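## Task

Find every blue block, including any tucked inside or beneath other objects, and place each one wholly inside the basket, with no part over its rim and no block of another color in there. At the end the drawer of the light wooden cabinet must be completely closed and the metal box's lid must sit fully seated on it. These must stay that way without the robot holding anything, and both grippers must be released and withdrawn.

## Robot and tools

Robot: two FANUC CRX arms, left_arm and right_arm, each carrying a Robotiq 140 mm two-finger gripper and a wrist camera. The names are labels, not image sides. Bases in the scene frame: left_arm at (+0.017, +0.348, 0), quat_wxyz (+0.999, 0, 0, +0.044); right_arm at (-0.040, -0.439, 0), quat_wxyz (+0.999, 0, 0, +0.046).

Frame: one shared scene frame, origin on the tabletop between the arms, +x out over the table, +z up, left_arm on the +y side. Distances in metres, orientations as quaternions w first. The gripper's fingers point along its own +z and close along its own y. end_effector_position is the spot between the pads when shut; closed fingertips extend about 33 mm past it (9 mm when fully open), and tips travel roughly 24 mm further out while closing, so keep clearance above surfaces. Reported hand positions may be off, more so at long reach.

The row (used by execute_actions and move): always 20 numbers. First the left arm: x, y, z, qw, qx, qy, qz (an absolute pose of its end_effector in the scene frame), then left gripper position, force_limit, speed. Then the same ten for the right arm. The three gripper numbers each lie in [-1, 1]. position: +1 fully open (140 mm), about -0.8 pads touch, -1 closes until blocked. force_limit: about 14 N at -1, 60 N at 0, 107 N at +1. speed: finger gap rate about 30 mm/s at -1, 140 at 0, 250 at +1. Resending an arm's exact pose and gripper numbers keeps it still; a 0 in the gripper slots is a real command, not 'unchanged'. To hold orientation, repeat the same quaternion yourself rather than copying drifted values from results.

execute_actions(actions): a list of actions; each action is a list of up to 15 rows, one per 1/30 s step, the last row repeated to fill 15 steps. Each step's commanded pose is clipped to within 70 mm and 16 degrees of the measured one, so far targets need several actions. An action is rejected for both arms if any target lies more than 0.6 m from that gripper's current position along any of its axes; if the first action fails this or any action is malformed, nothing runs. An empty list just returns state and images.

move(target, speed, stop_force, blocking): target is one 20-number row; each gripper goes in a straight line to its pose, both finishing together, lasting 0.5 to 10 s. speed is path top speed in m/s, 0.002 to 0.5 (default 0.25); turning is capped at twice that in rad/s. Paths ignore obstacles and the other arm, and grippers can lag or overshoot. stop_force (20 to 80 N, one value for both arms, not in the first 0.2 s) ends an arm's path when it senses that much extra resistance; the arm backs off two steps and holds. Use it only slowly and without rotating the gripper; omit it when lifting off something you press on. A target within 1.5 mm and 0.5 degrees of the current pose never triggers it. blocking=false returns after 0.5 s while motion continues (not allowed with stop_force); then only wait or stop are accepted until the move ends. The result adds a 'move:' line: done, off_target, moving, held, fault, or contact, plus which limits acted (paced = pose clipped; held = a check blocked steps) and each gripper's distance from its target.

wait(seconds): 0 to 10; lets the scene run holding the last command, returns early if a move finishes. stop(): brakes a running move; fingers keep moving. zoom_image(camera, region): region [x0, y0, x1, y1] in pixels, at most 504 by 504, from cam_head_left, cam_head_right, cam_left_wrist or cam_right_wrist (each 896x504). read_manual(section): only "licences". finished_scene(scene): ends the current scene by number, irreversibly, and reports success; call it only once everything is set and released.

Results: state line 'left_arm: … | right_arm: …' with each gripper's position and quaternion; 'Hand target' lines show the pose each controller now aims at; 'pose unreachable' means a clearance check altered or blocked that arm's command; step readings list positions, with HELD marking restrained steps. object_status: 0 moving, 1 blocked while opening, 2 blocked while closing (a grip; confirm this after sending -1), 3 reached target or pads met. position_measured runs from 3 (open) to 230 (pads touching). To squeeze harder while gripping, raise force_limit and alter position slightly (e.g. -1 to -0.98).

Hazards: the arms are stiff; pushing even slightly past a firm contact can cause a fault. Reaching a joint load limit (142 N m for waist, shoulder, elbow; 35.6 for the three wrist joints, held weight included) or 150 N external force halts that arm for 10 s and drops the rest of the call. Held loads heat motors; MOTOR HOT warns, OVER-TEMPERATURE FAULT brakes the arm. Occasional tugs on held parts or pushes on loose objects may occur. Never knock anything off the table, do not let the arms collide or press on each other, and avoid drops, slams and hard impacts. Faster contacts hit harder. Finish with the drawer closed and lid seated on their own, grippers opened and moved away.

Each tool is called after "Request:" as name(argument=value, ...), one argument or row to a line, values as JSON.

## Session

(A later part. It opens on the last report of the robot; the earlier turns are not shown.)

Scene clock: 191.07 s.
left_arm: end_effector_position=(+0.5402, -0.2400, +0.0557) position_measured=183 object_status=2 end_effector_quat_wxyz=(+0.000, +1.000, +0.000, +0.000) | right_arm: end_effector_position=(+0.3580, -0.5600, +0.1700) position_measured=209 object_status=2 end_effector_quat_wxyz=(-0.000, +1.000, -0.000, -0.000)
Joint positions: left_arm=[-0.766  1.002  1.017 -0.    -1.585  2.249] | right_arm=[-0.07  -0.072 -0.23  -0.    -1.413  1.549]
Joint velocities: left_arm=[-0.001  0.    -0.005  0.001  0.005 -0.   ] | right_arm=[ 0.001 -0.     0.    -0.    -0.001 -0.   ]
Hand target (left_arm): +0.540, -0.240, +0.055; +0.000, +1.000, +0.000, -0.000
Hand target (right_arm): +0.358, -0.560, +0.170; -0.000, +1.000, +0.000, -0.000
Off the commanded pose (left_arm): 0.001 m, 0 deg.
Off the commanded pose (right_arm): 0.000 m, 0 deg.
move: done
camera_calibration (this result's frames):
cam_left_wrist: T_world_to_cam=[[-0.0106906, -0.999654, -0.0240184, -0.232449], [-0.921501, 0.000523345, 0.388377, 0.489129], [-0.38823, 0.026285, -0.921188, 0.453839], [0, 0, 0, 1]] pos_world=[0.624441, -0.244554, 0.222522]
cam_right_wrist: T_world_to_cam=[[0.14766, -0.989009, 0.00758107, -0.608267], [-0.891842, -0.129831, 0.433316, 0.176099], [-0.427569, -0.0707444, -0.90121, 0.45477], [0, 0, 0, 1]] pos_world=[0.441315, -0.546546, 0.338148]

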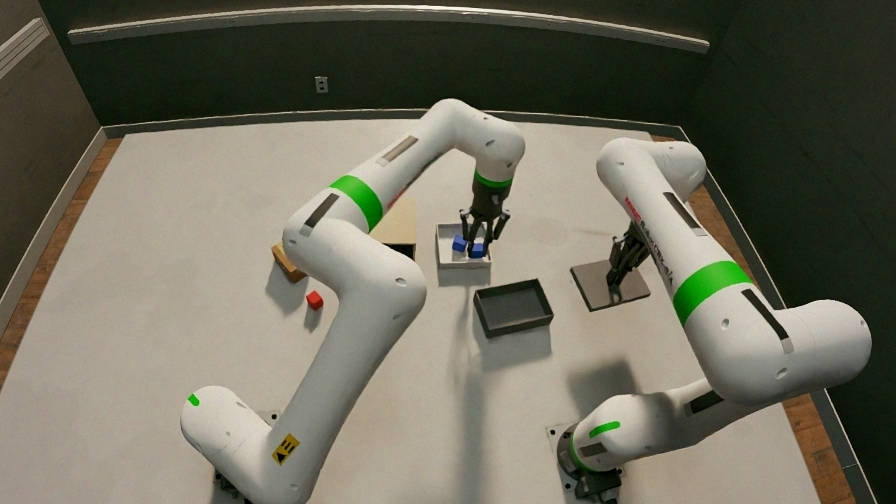

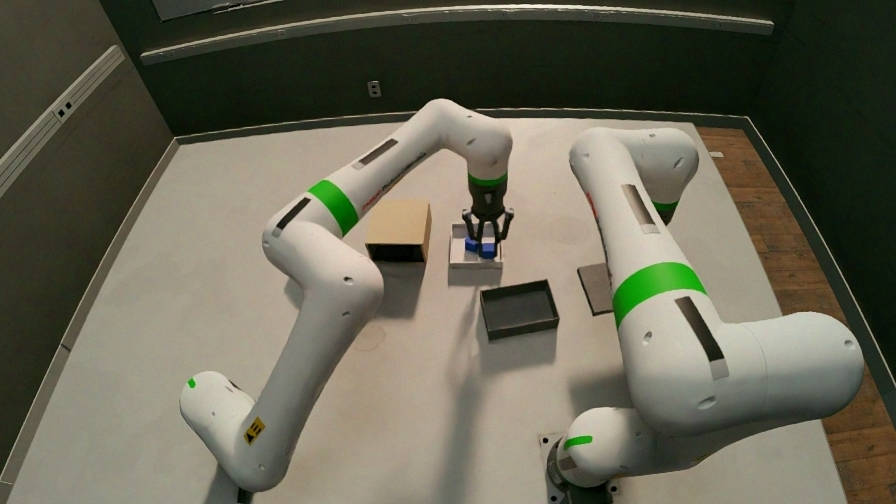

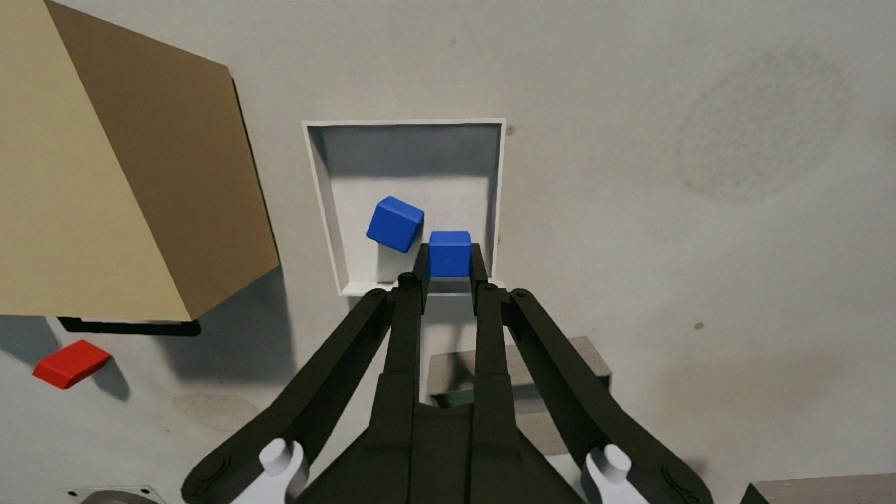

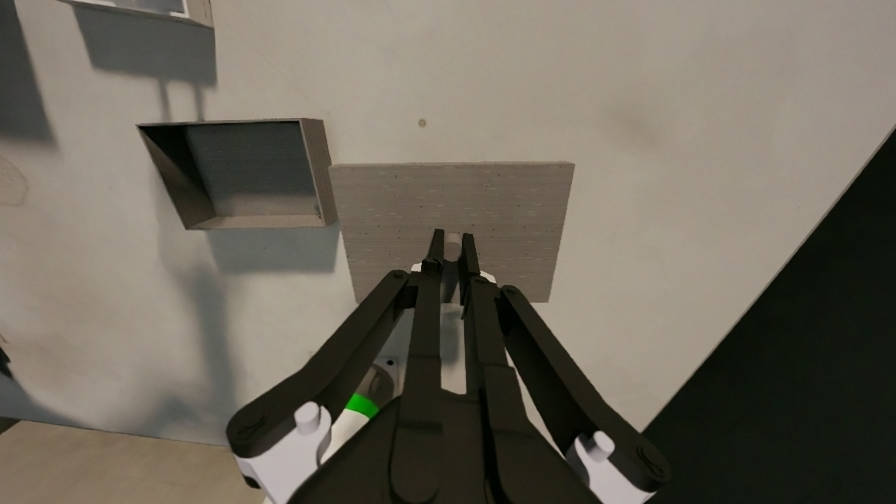

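Request:
move(
  target=[0.54,-0.24,0.056,0,1,0,0,-0.3,0,0, 0.358,-0.56,0.17,0,1,0,0,-1,0,0],
  speed=0.08,
)

Request:
move(
  target=[0.53,-0.22,0.12,0,1,0,0,-0.3,0,0, 0.358,-0.56,0.17,0,1,0,0,-1,0,0],
  speed=0.15,
)

Request:
move(
  target=[0.522,0.278,0.22,0,0.938,0.347,0,0.4,0,0, 0.357,-0.313,0.15,0,1,0,0,-1,0,0],
  speed=0.25,
)

Scene clock: 207.07 s.
left_arm: end_effector_position=(+0.5400, -0.2400, +0.0560) position_measured=167 object_status=3 end_effector_quat_wxyz=(+0.000, +1.000, +0.000, -0.000) | right_arm: end_effector_position=(+0.3580, -0.5600, +0.1700) position_measured=209 object_status=2 end_effector_quat_wxyz=(-0.000, +1.000, -0.000, -0.000)
Joint positions: left_arm=[-0.766  1.003  1.019  0.    -1.587  2.249] | right_arm=[-0.07  -0.072 -0.23  -0.    -1.413  1.549]
Joint velocities: left_arm=[ 0.001 -0.     0.002  0.001  0.    -0.002] | right_arm=[-0.    -0.001 -0.001  0.    -0.001 -0.001]
Hand target (left_arm): +0.540, -0.240, +0.056; -0.000, +1.000, -0.000, +0.000
Hand target (right_arm): +0.358, -0.560, +0.170; -0.000, +1.000, +0.000, -0.000
Off the commanded pose (left_arm): 0.000 m, 0 deg.
Off the commanded pose (right_arm): 0.000 m, 0 deg.
move: done
camera_calibration (this result's frames):
cam_left_wrist: T_world_to_cam=[[-0.0108631, -0.999641, -0.0244802, -0.232337], [-0.921197, 0.000482112, 0.389095, 0.488586], [-0.388944, 0.0267779, -0.920872, 0.454485], [0, 0, 0, 1]] pos_world=[0.62433, -0.244659, 0.222728]
cam_right_wrist: T_world_to_cam=[[0.14766, -0.989009, 0.00758095, -0.608267], [-0.891842, -0.129831, 0.433316, 0.176099], [-0.427569, -0.0707442, -0.90121, 0.45477], [0, 0, 0, 1]] pos_world=[0.441315, -0.546546, 0.338148]

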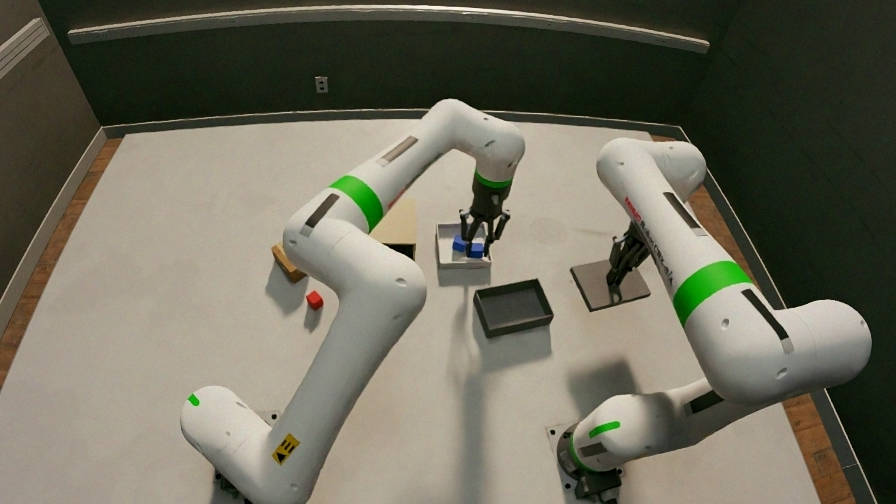

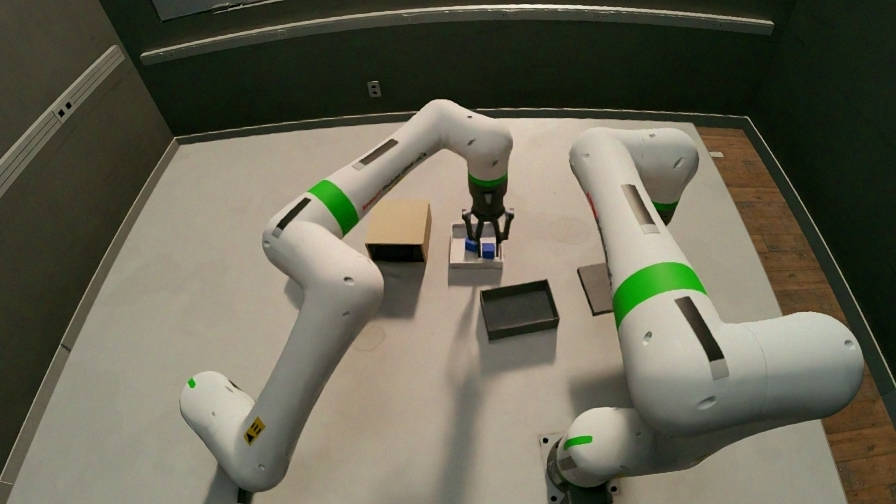

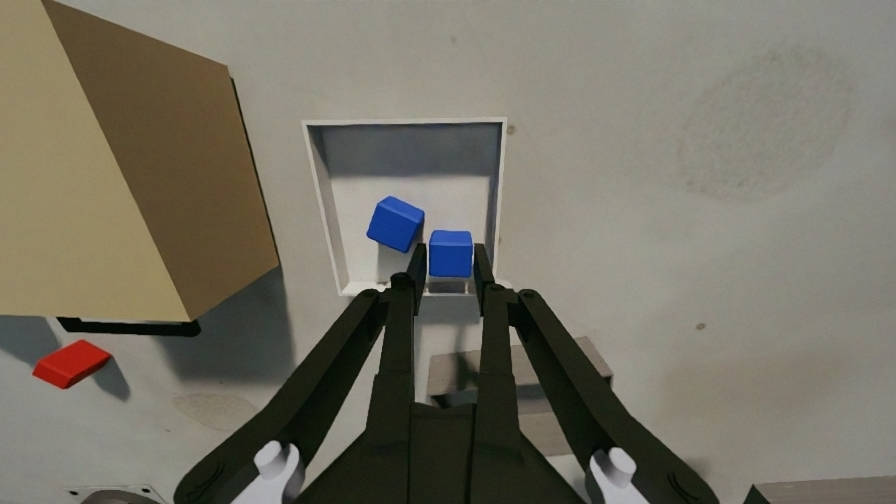

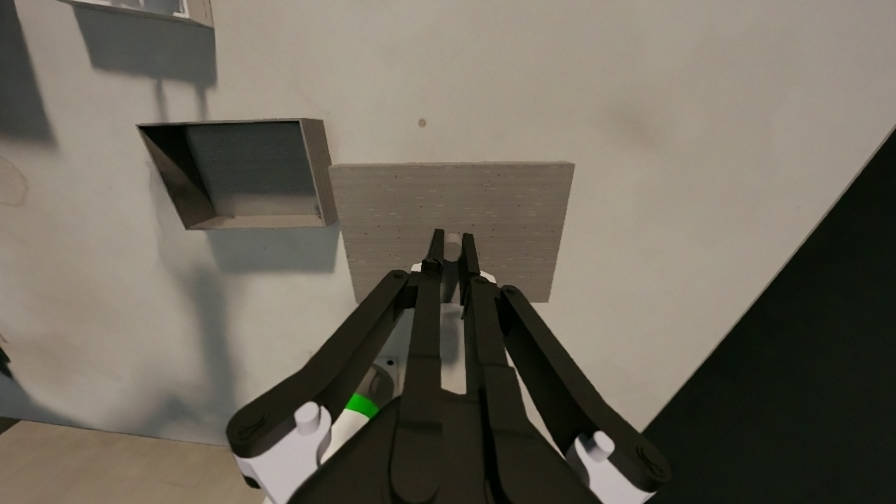

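Scene clock: 207.87 s.
left_arm: end_effector_position=(+0.5299, -0.2200, +0.1199) position_measured=167 object_status=3 end_effector_quat_wxyz=(+0.000, +1.000, -0.000, -0.000) | right_arm: end_effector_position=(+0.3580, -0.5600, +0.1700) position_measured=209 object_status=2 end_effector_quat_wxyz=(-0.000, +1.000, -0.000, -0.000)
Joint positions: left_arm=[-0.754  0.918  1.017  0.    -1.67   2.236] | right_arm=[-0.07  -0.072 -0.23  -0.    -1.413  1.549]
Joint velocities: left_arm=[ 0.    -0.001 -0.    -0.     0.001 -0.002] | right_arm=[ 0.001 -0.    -0.    -0.    -0.001  0.   ]
Hand target (left_arm): +0.530, -0.220, +0.120; +0.000, +1.000, -0.000, -0.000
Hand target (right_arm): +0.358, -0.560, +0.170; -0.000, +1.000, +0.000, -0.000
Off the commanded pose (left_arm): 0.000 m, 0 deg.
Off the commanded pose (right_arm): 0.000 m, 0 deg.
move: done
camera_calibration (this result's frames):
cam_left_wrist: T_world_to_cam=[[-0.0111234, -0.999639, -0.0244372, -0.210771], [-0.921153, 0.000735608, 0.3892, 0.454451], [-0.389042, 0.0268396, -0.920829, 0.508973], [0, 0, 0, 1]] pos_world=[0.614286, -0.22469, 0.286654]
cam_right_wrist: T_world_to_cam=[[0.14766, -0.989009, 0.007581, -0.608267], [-0.891842, -0.129831, 0.433316, 0.176099], [-0.427569, -0.0707443, -0.90121, 0.45477], [0, 0, 0, 1]] pos_world=[0.441315, -0.546546, 0.338148]

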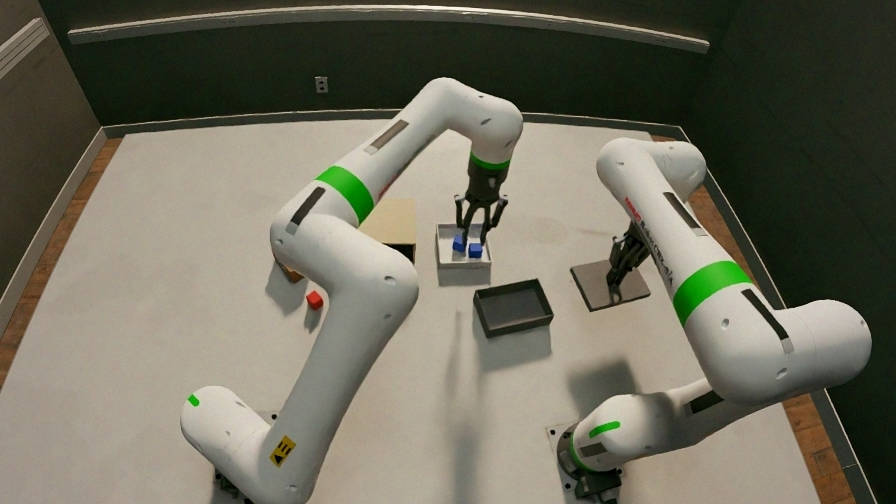

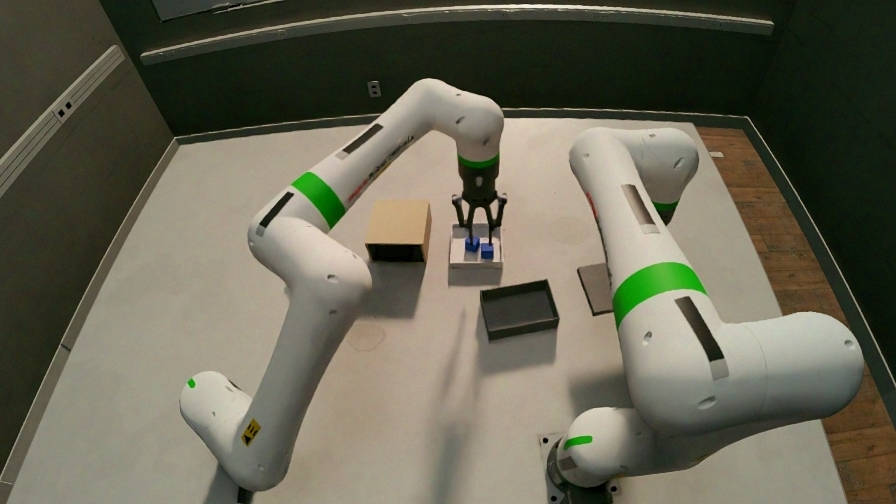

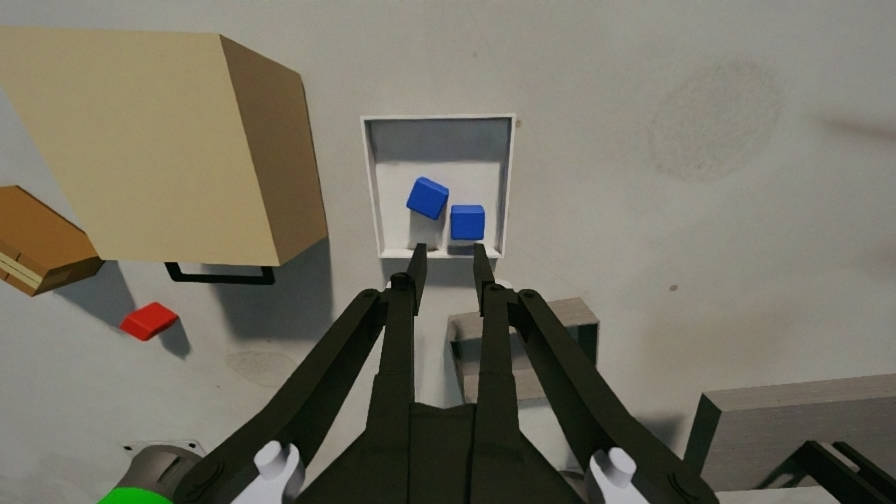

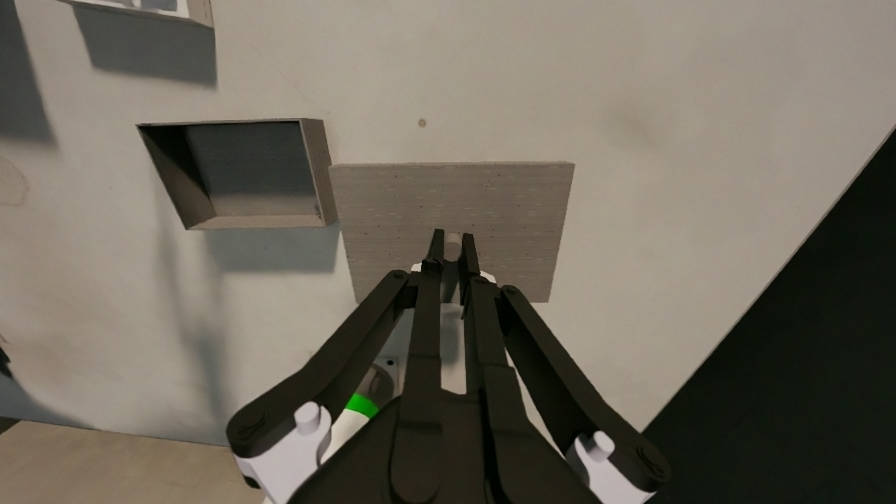

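Scene clock: 210.30 s.
left_arm: end_effector_position=(+0.5212, +0.2771, +0.2199) position_measured=78 object_status=3 end_effector_quat_wxyz=(+0.001, +0.938, +0.347, -0.000) | right_arm: end_effector_position=(+0.3558, -0.3127, +0.1500) position_measured=209 object_status=2 end_effector_quat_wxyz=(-0.001, +1.000, -0.000, -0.001)
Joint positions: left_arm=[ 0.033  0.151  0.118  0.002 -1.538  2.158] | right_arm=[ 0.534 -0.065 -0.269 -0.002 -1.366  0.946]
Joint velocities: left_arm=[ 0.002  0.    -0.001 -0.    -0.001  0.001] | right_arm=[ 0.    -0.     0.     0.001 -0.     0.   ]
Hand target (left_arm): +0.521, +0.277, +0.220; +0.001, +0.938, +0.347, -0.000
Hand target (right_arm): +0.356, -0.313, +0.150; -0.001, +1.000, -0.000, -0.001
Off the commanded pose (left_arm): 0.001 m, 0 deg.
Off the commanded pose (right_arm): 0.001 m, 0 deg.
move: done
camera_calibration (this result's frames):
cam_left_wrist: T_world_to_cam=[[0.642297, -0.766124, -0.0225403, -0.117178], [-0.699921, -0.598271, 0.390106, 0.457609], [-0.312355, -0.234787, -0.920494, 0.616697], [0, 0, 0, 1]] pos_world=[0.588181, 0.328794, 0.386509]
cam_right_wrist: T_world_to_cam=[[0.147583, -0.98903, 0.00621594, -0.362954], [-0.891323, -0.130274, 0.434249, 0.214451], [-0.428675, -0.069628, -0.900772, 0.453979], [0, 0, 0, 1]] pos_world=[0.43932, -0.299426, 0.318062]

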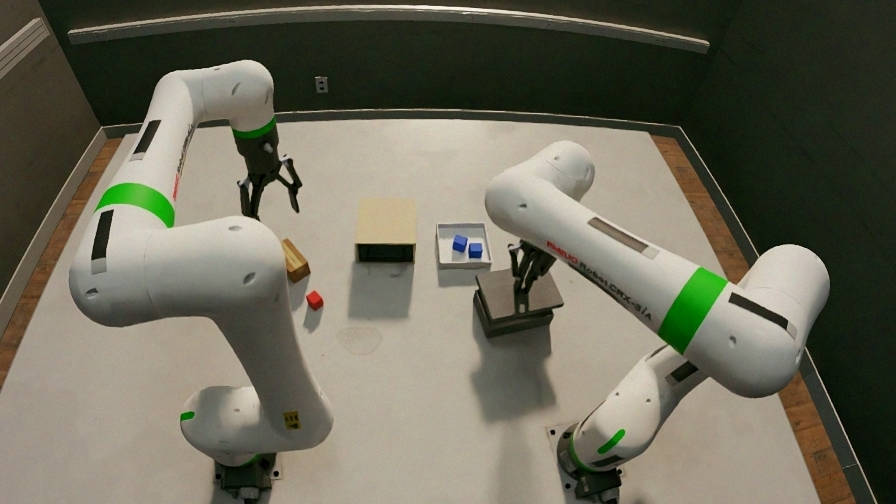

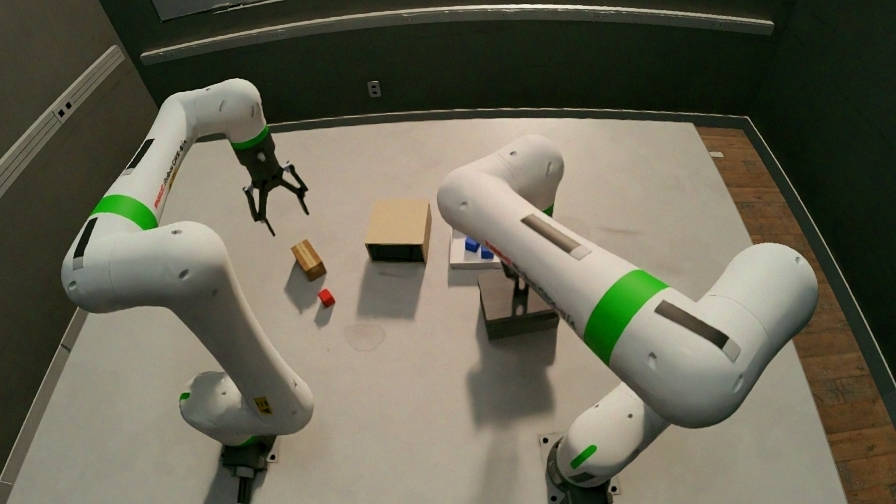

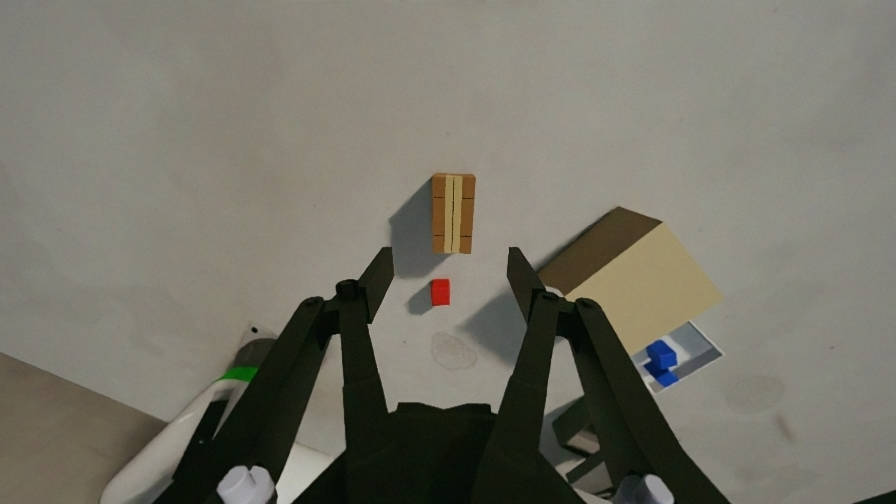

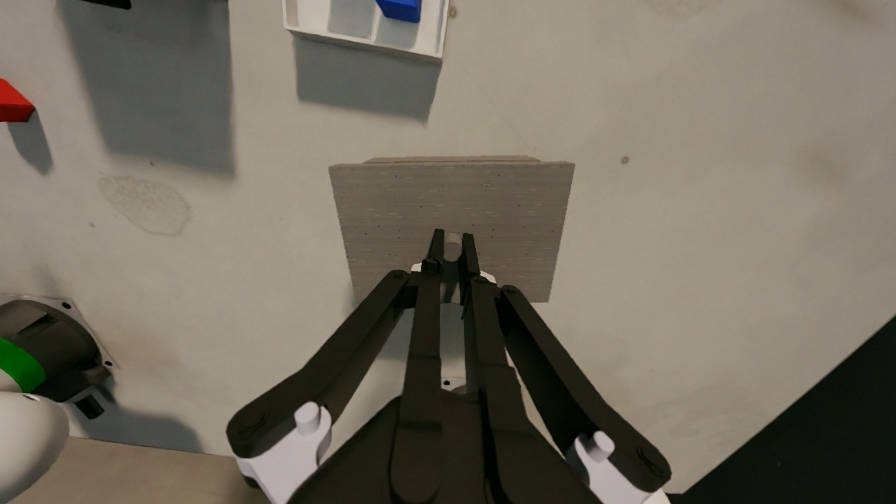

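Request:
move(
  target=[0.525,0.277,0.045,0,0.938,0.347,0,0.4,0,0, 0.357,-0.313,0.0885,0,1,0,0,-1,0,0],
  speed=0.06,
  stop_force=30,
)

Scene clock: 223.80 s.
left_arm: end_effector_position=(+0.5251, +0.2771, +0.0450) position_measured=78 object_status=3 end_effector_quat_wxyz=(-0.000, +0.938, +0.347, +0.000) | right_arm: end_effector_position=(+0.3571, -0.3130, +0.0885) position_measured=209 object_status=2 end_effector_quat_wxyz=(+0.000, +1.000, -0.000, +0.000)
Joint positions: left_arm=[ 0.03   0.259 -0.172 -0.    -1.14   2.162] | right_arm=[ 0.533 -0.019 -0.375  0.    -1.215  0.946]
Joint velocities: left_arm=[ 0.     0.     0.     0.001  0.001 -0.001] | right_arm=[ 0.001  0.    -0.    -0.    -0.001  0.001]
Hand target (left_arm): +0.525, +0.277, +0.045; -0.000, +0.938, +0.347, +0.000
Hand target (right_arm): +0.357, -0.313, +0.088; +0.000, +1.000, -0.000, +0.000
Off the commanded pose (left_arm): 0.000 m, 0 deg.
Off the commanded pose (right_arm): 0.000 m, 0 deg.
move: done
camera_calibration (this result's frames):
cam_left_wrist: T_world_to_cam=[[0.642614, -0.765795, -0.0246187, -0.12375], [-0.699511, -0.599496, 0.388957, 0.528714], [-0.31262, -0.232728, -0.920927, 0.456568], [0, 0, 0, 1]] pos_world=[0.592097, 0.328451, 0.211772]
cam_right_wrist: T_world_to_cam=[[0.147475, -0.989036, 0.00762742, -0.363148], [-0.891887, -0.129648, 0.433277, 0.242733], [-0.427537, -0.0707002, -0.901229, 0.398405], [0, 0, 0, 1]] pos_world=[0.440379, -0.299529, 0.256653]

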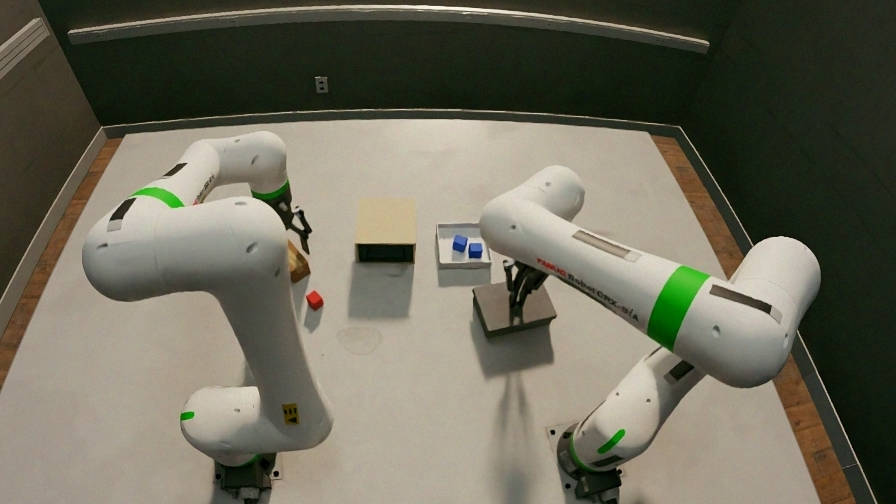

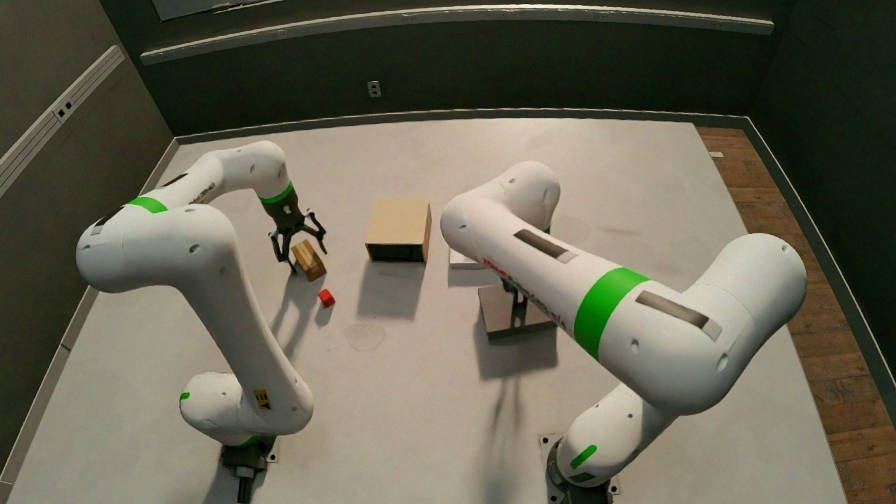

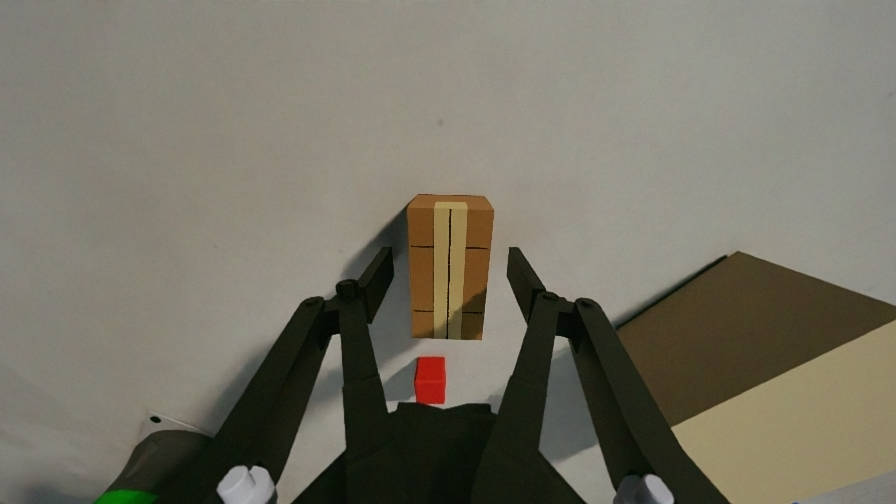

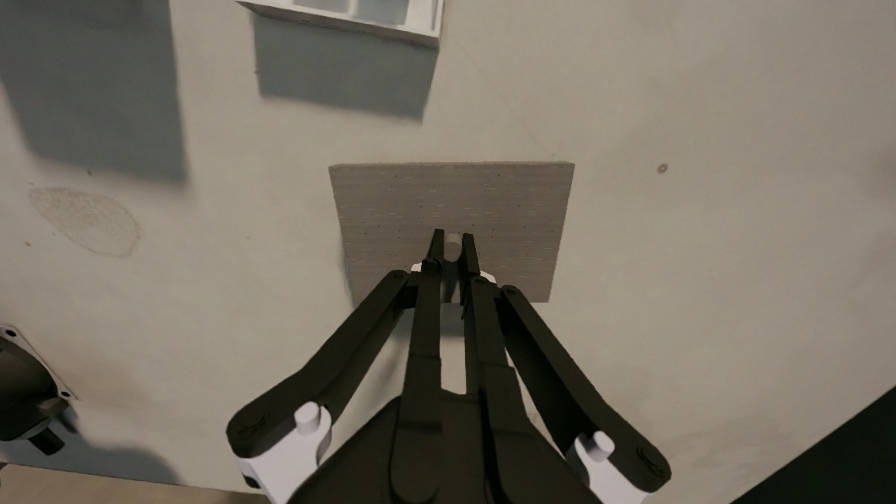

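Request:
move(
  target=[0.525,0.277,0.045,0,0.938,0.347,0,-1,0,0, 0.357,-0.313,0.0885,0,1,0,0,-0.2,0,0],
  speed=0.06,
)

Request:
move(
  target=[0.525,0.277,0.16,0,0.938,0.347,0,-1,0,0, 0.357,-0.313,0.16,0,1,0,0,-0.2,0,0],
  speed=0.12,
)

Scene clock: 244.20 s.
left_arm: end_effector_position=(+0.5250, +0.2770, +0.0450) position_measured=148 object_status=2 end_effector_quat_wxyz=(+0.000, +0.938, +0.347, -0.000) | right_arm: end_effector_position=(+0.3570, -0.3130, +0.0884) position_measured=154 object_status=3 end_effector_quat_wxyz=(+0.000, +1.000, +0.000, -0.000)
Joint positions: left_arm=[ 0.03   0.259 -0.172  0.    -1.139  2.161] | right_arm=[ 0.533 -0.019 -0.375  0.    -1.215  0.947]
Joint velocities: left_arm=[ 0.     0.     0.001  0.     0.    -0.   ] | right_arm=[-0.    -0.001  0.     0.    -0.001 -0.   ]
Hand target (left_arm): +0.525, +0.277, +0.045; +0.000, +0.938, +0.347, -0.000
Hand target (right_arm): +0.357, -0.313, +0.088; +0.000, +1.000, -0.000, -0.000
Off the commanded pose (left_arm): 0.000 m, 0 deg.
Off the commanded pose (right_arm): 0.000 m, 0 deg.
move: done
camera_calibration (this result's frames):
cam_left_wrist: T_world_to_cam=[[0.642267, -0.76609, -0.0244701, -0.12354], [-0.699742, -0.599074, 0.389194, 0.52864], [-0.312817, -0.232844, -0.920831, 0.456594], [0, 0, 0, 1]] pos_world=[0.592088, 0.328367, 0.21168]
cam_right_wrist: T_world_to_cam=[[0.147687, -0.989004, 0.00769114, -0.363249], [-0.891811, -0.129803, 0.433388, 0.24262], [-0.427624, -0.0708647, -0.901175, 0.398299], [0, 0, 0, 1]] pos_world=[0.44034, -0.299537, 0.256582]

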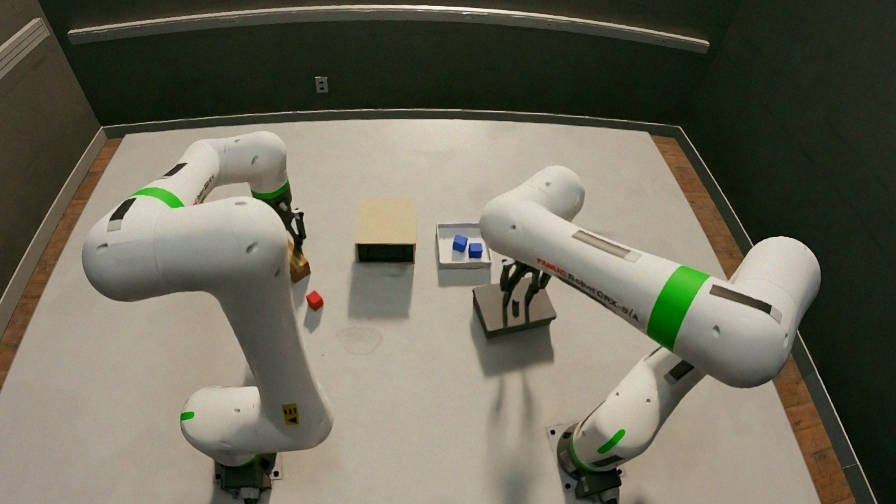

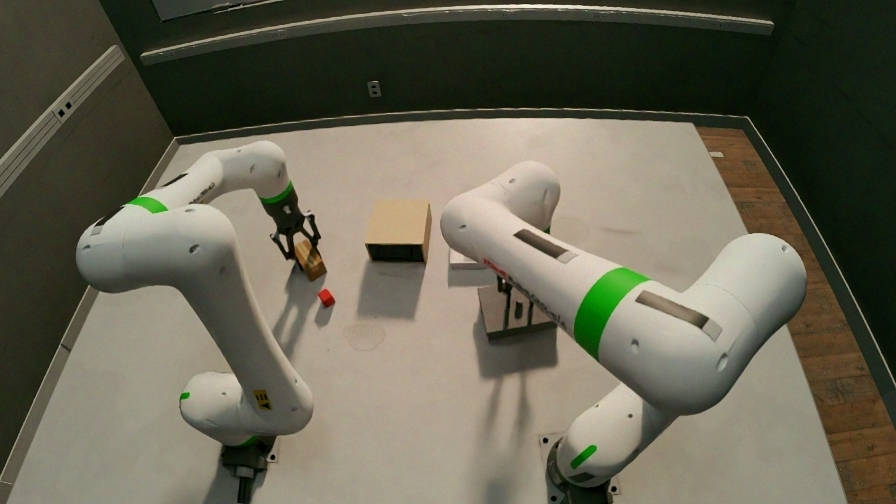

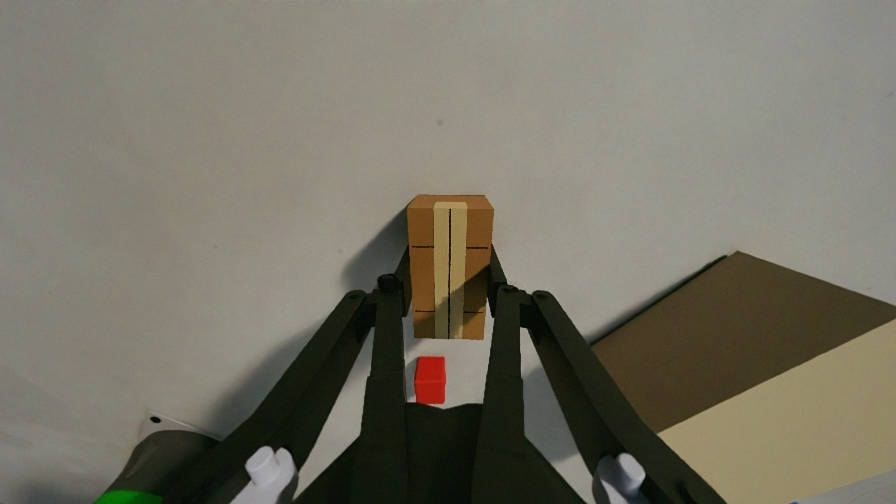

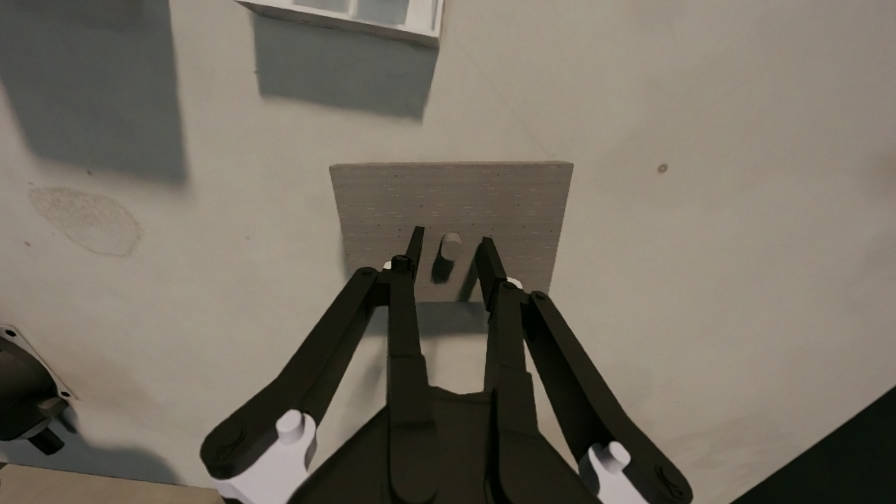

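Scene clock: 245.50 s.
left_arm: end_effector_position=(+0.5250, +0.2769, +0.1600) position_measured=148 object_status=2 end_effector_quat_wxyz=(+0.000, +0.938, +0.347, -0.000) | right_arm: end_effector_position=(+0.3569, -0.3131, +0.1600) position_measured=154 object_status=3 end_effector_quat_wxyz=(+0.000, +1.000, +0.000, +0.000)
Joint positions: left_arm=[ 0.03   0.176  0.007  0.    -1.402  2.161] | right_arm=[ 0.533 -0.068 -0.249  0.    -1.39   0.947]
Joint velocities: left_arm=[ 0.    -0.     0.    -0.    -0.002  0.002] | right_arm=[ 0.001  0.    -0.     0.    -0.     0.002]
Hand target (left_arm): +0.525, +0.277, +0.160; +0.000, +0.938, +0.347, -0.000
Hand target (right_arm): +0.357, -0.313, +0.160; -0.000, +1.000, +0.000, -0.000
Off the commanded pose (left_arm): 0.000 m, 0 deg.
Off the commanded pose (right_arm): 0.000 m, 0 deg.
move: done
camera_calibration (this result's frames):
cam_left_wrist: T_world_to_cam=[[0.64194, -0.766373, -0.0242119, -0.120565], [-0.70005, -0.598683, 0.389241, 0.483819], [-0.312799, -0.232919, -0.920818, 0.562522], [0, 0, 0, 1]] pos_world=[0.592049, 0.328279, 0.326739]
cam_right_wrist: T_world_to_cam=[[0.147909, -0.988971, 0.00765574, -0.363902], [-0.891811, -0.130023, 0.43332, 0.21148], [-0.427546, -0.0709194, -0.901207, 0.462718], [0, 0, 0, 1]] pos_world=[0.440258, -0.299576, 0.328152]

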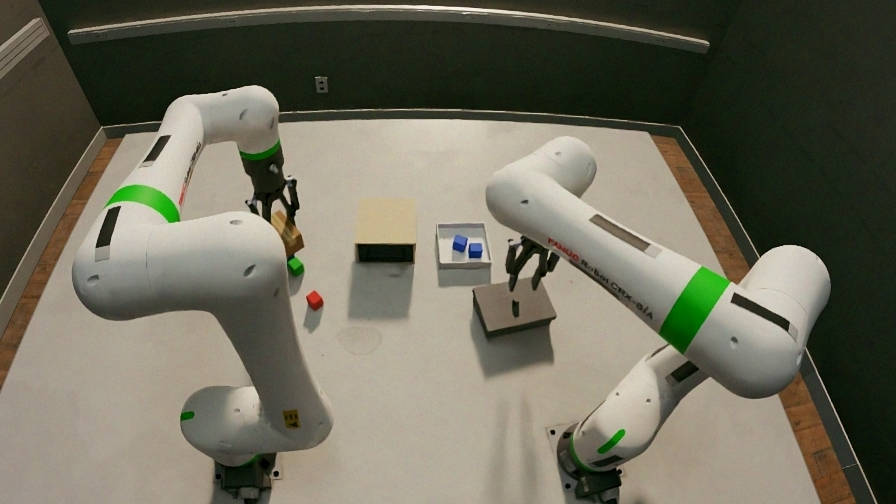

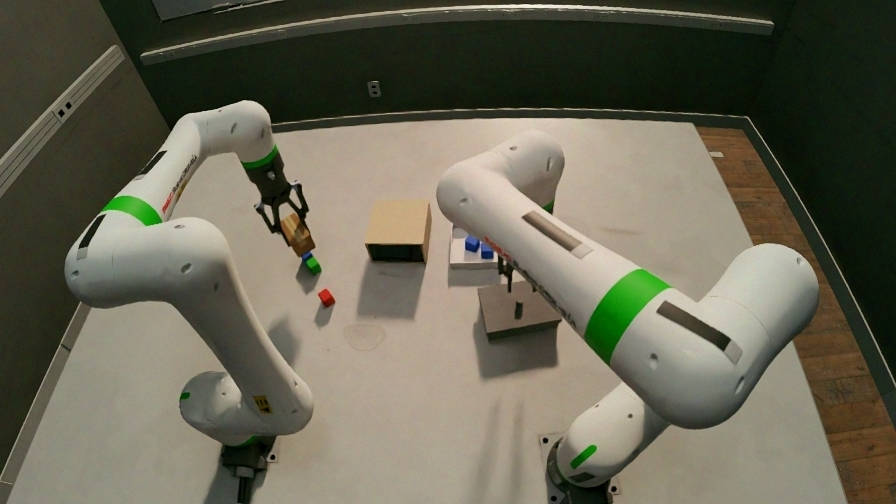

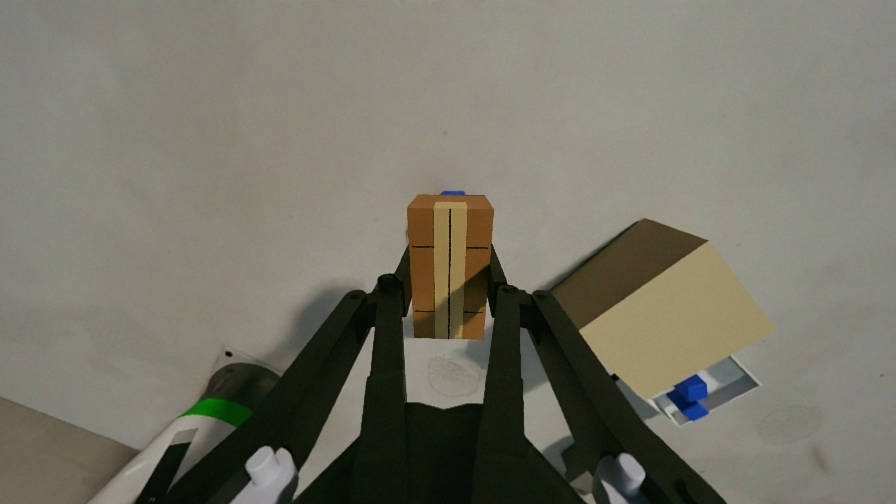

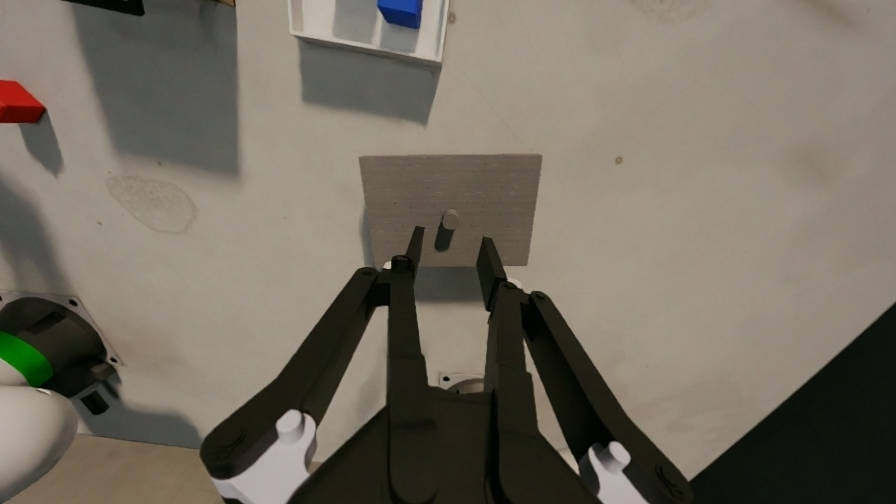

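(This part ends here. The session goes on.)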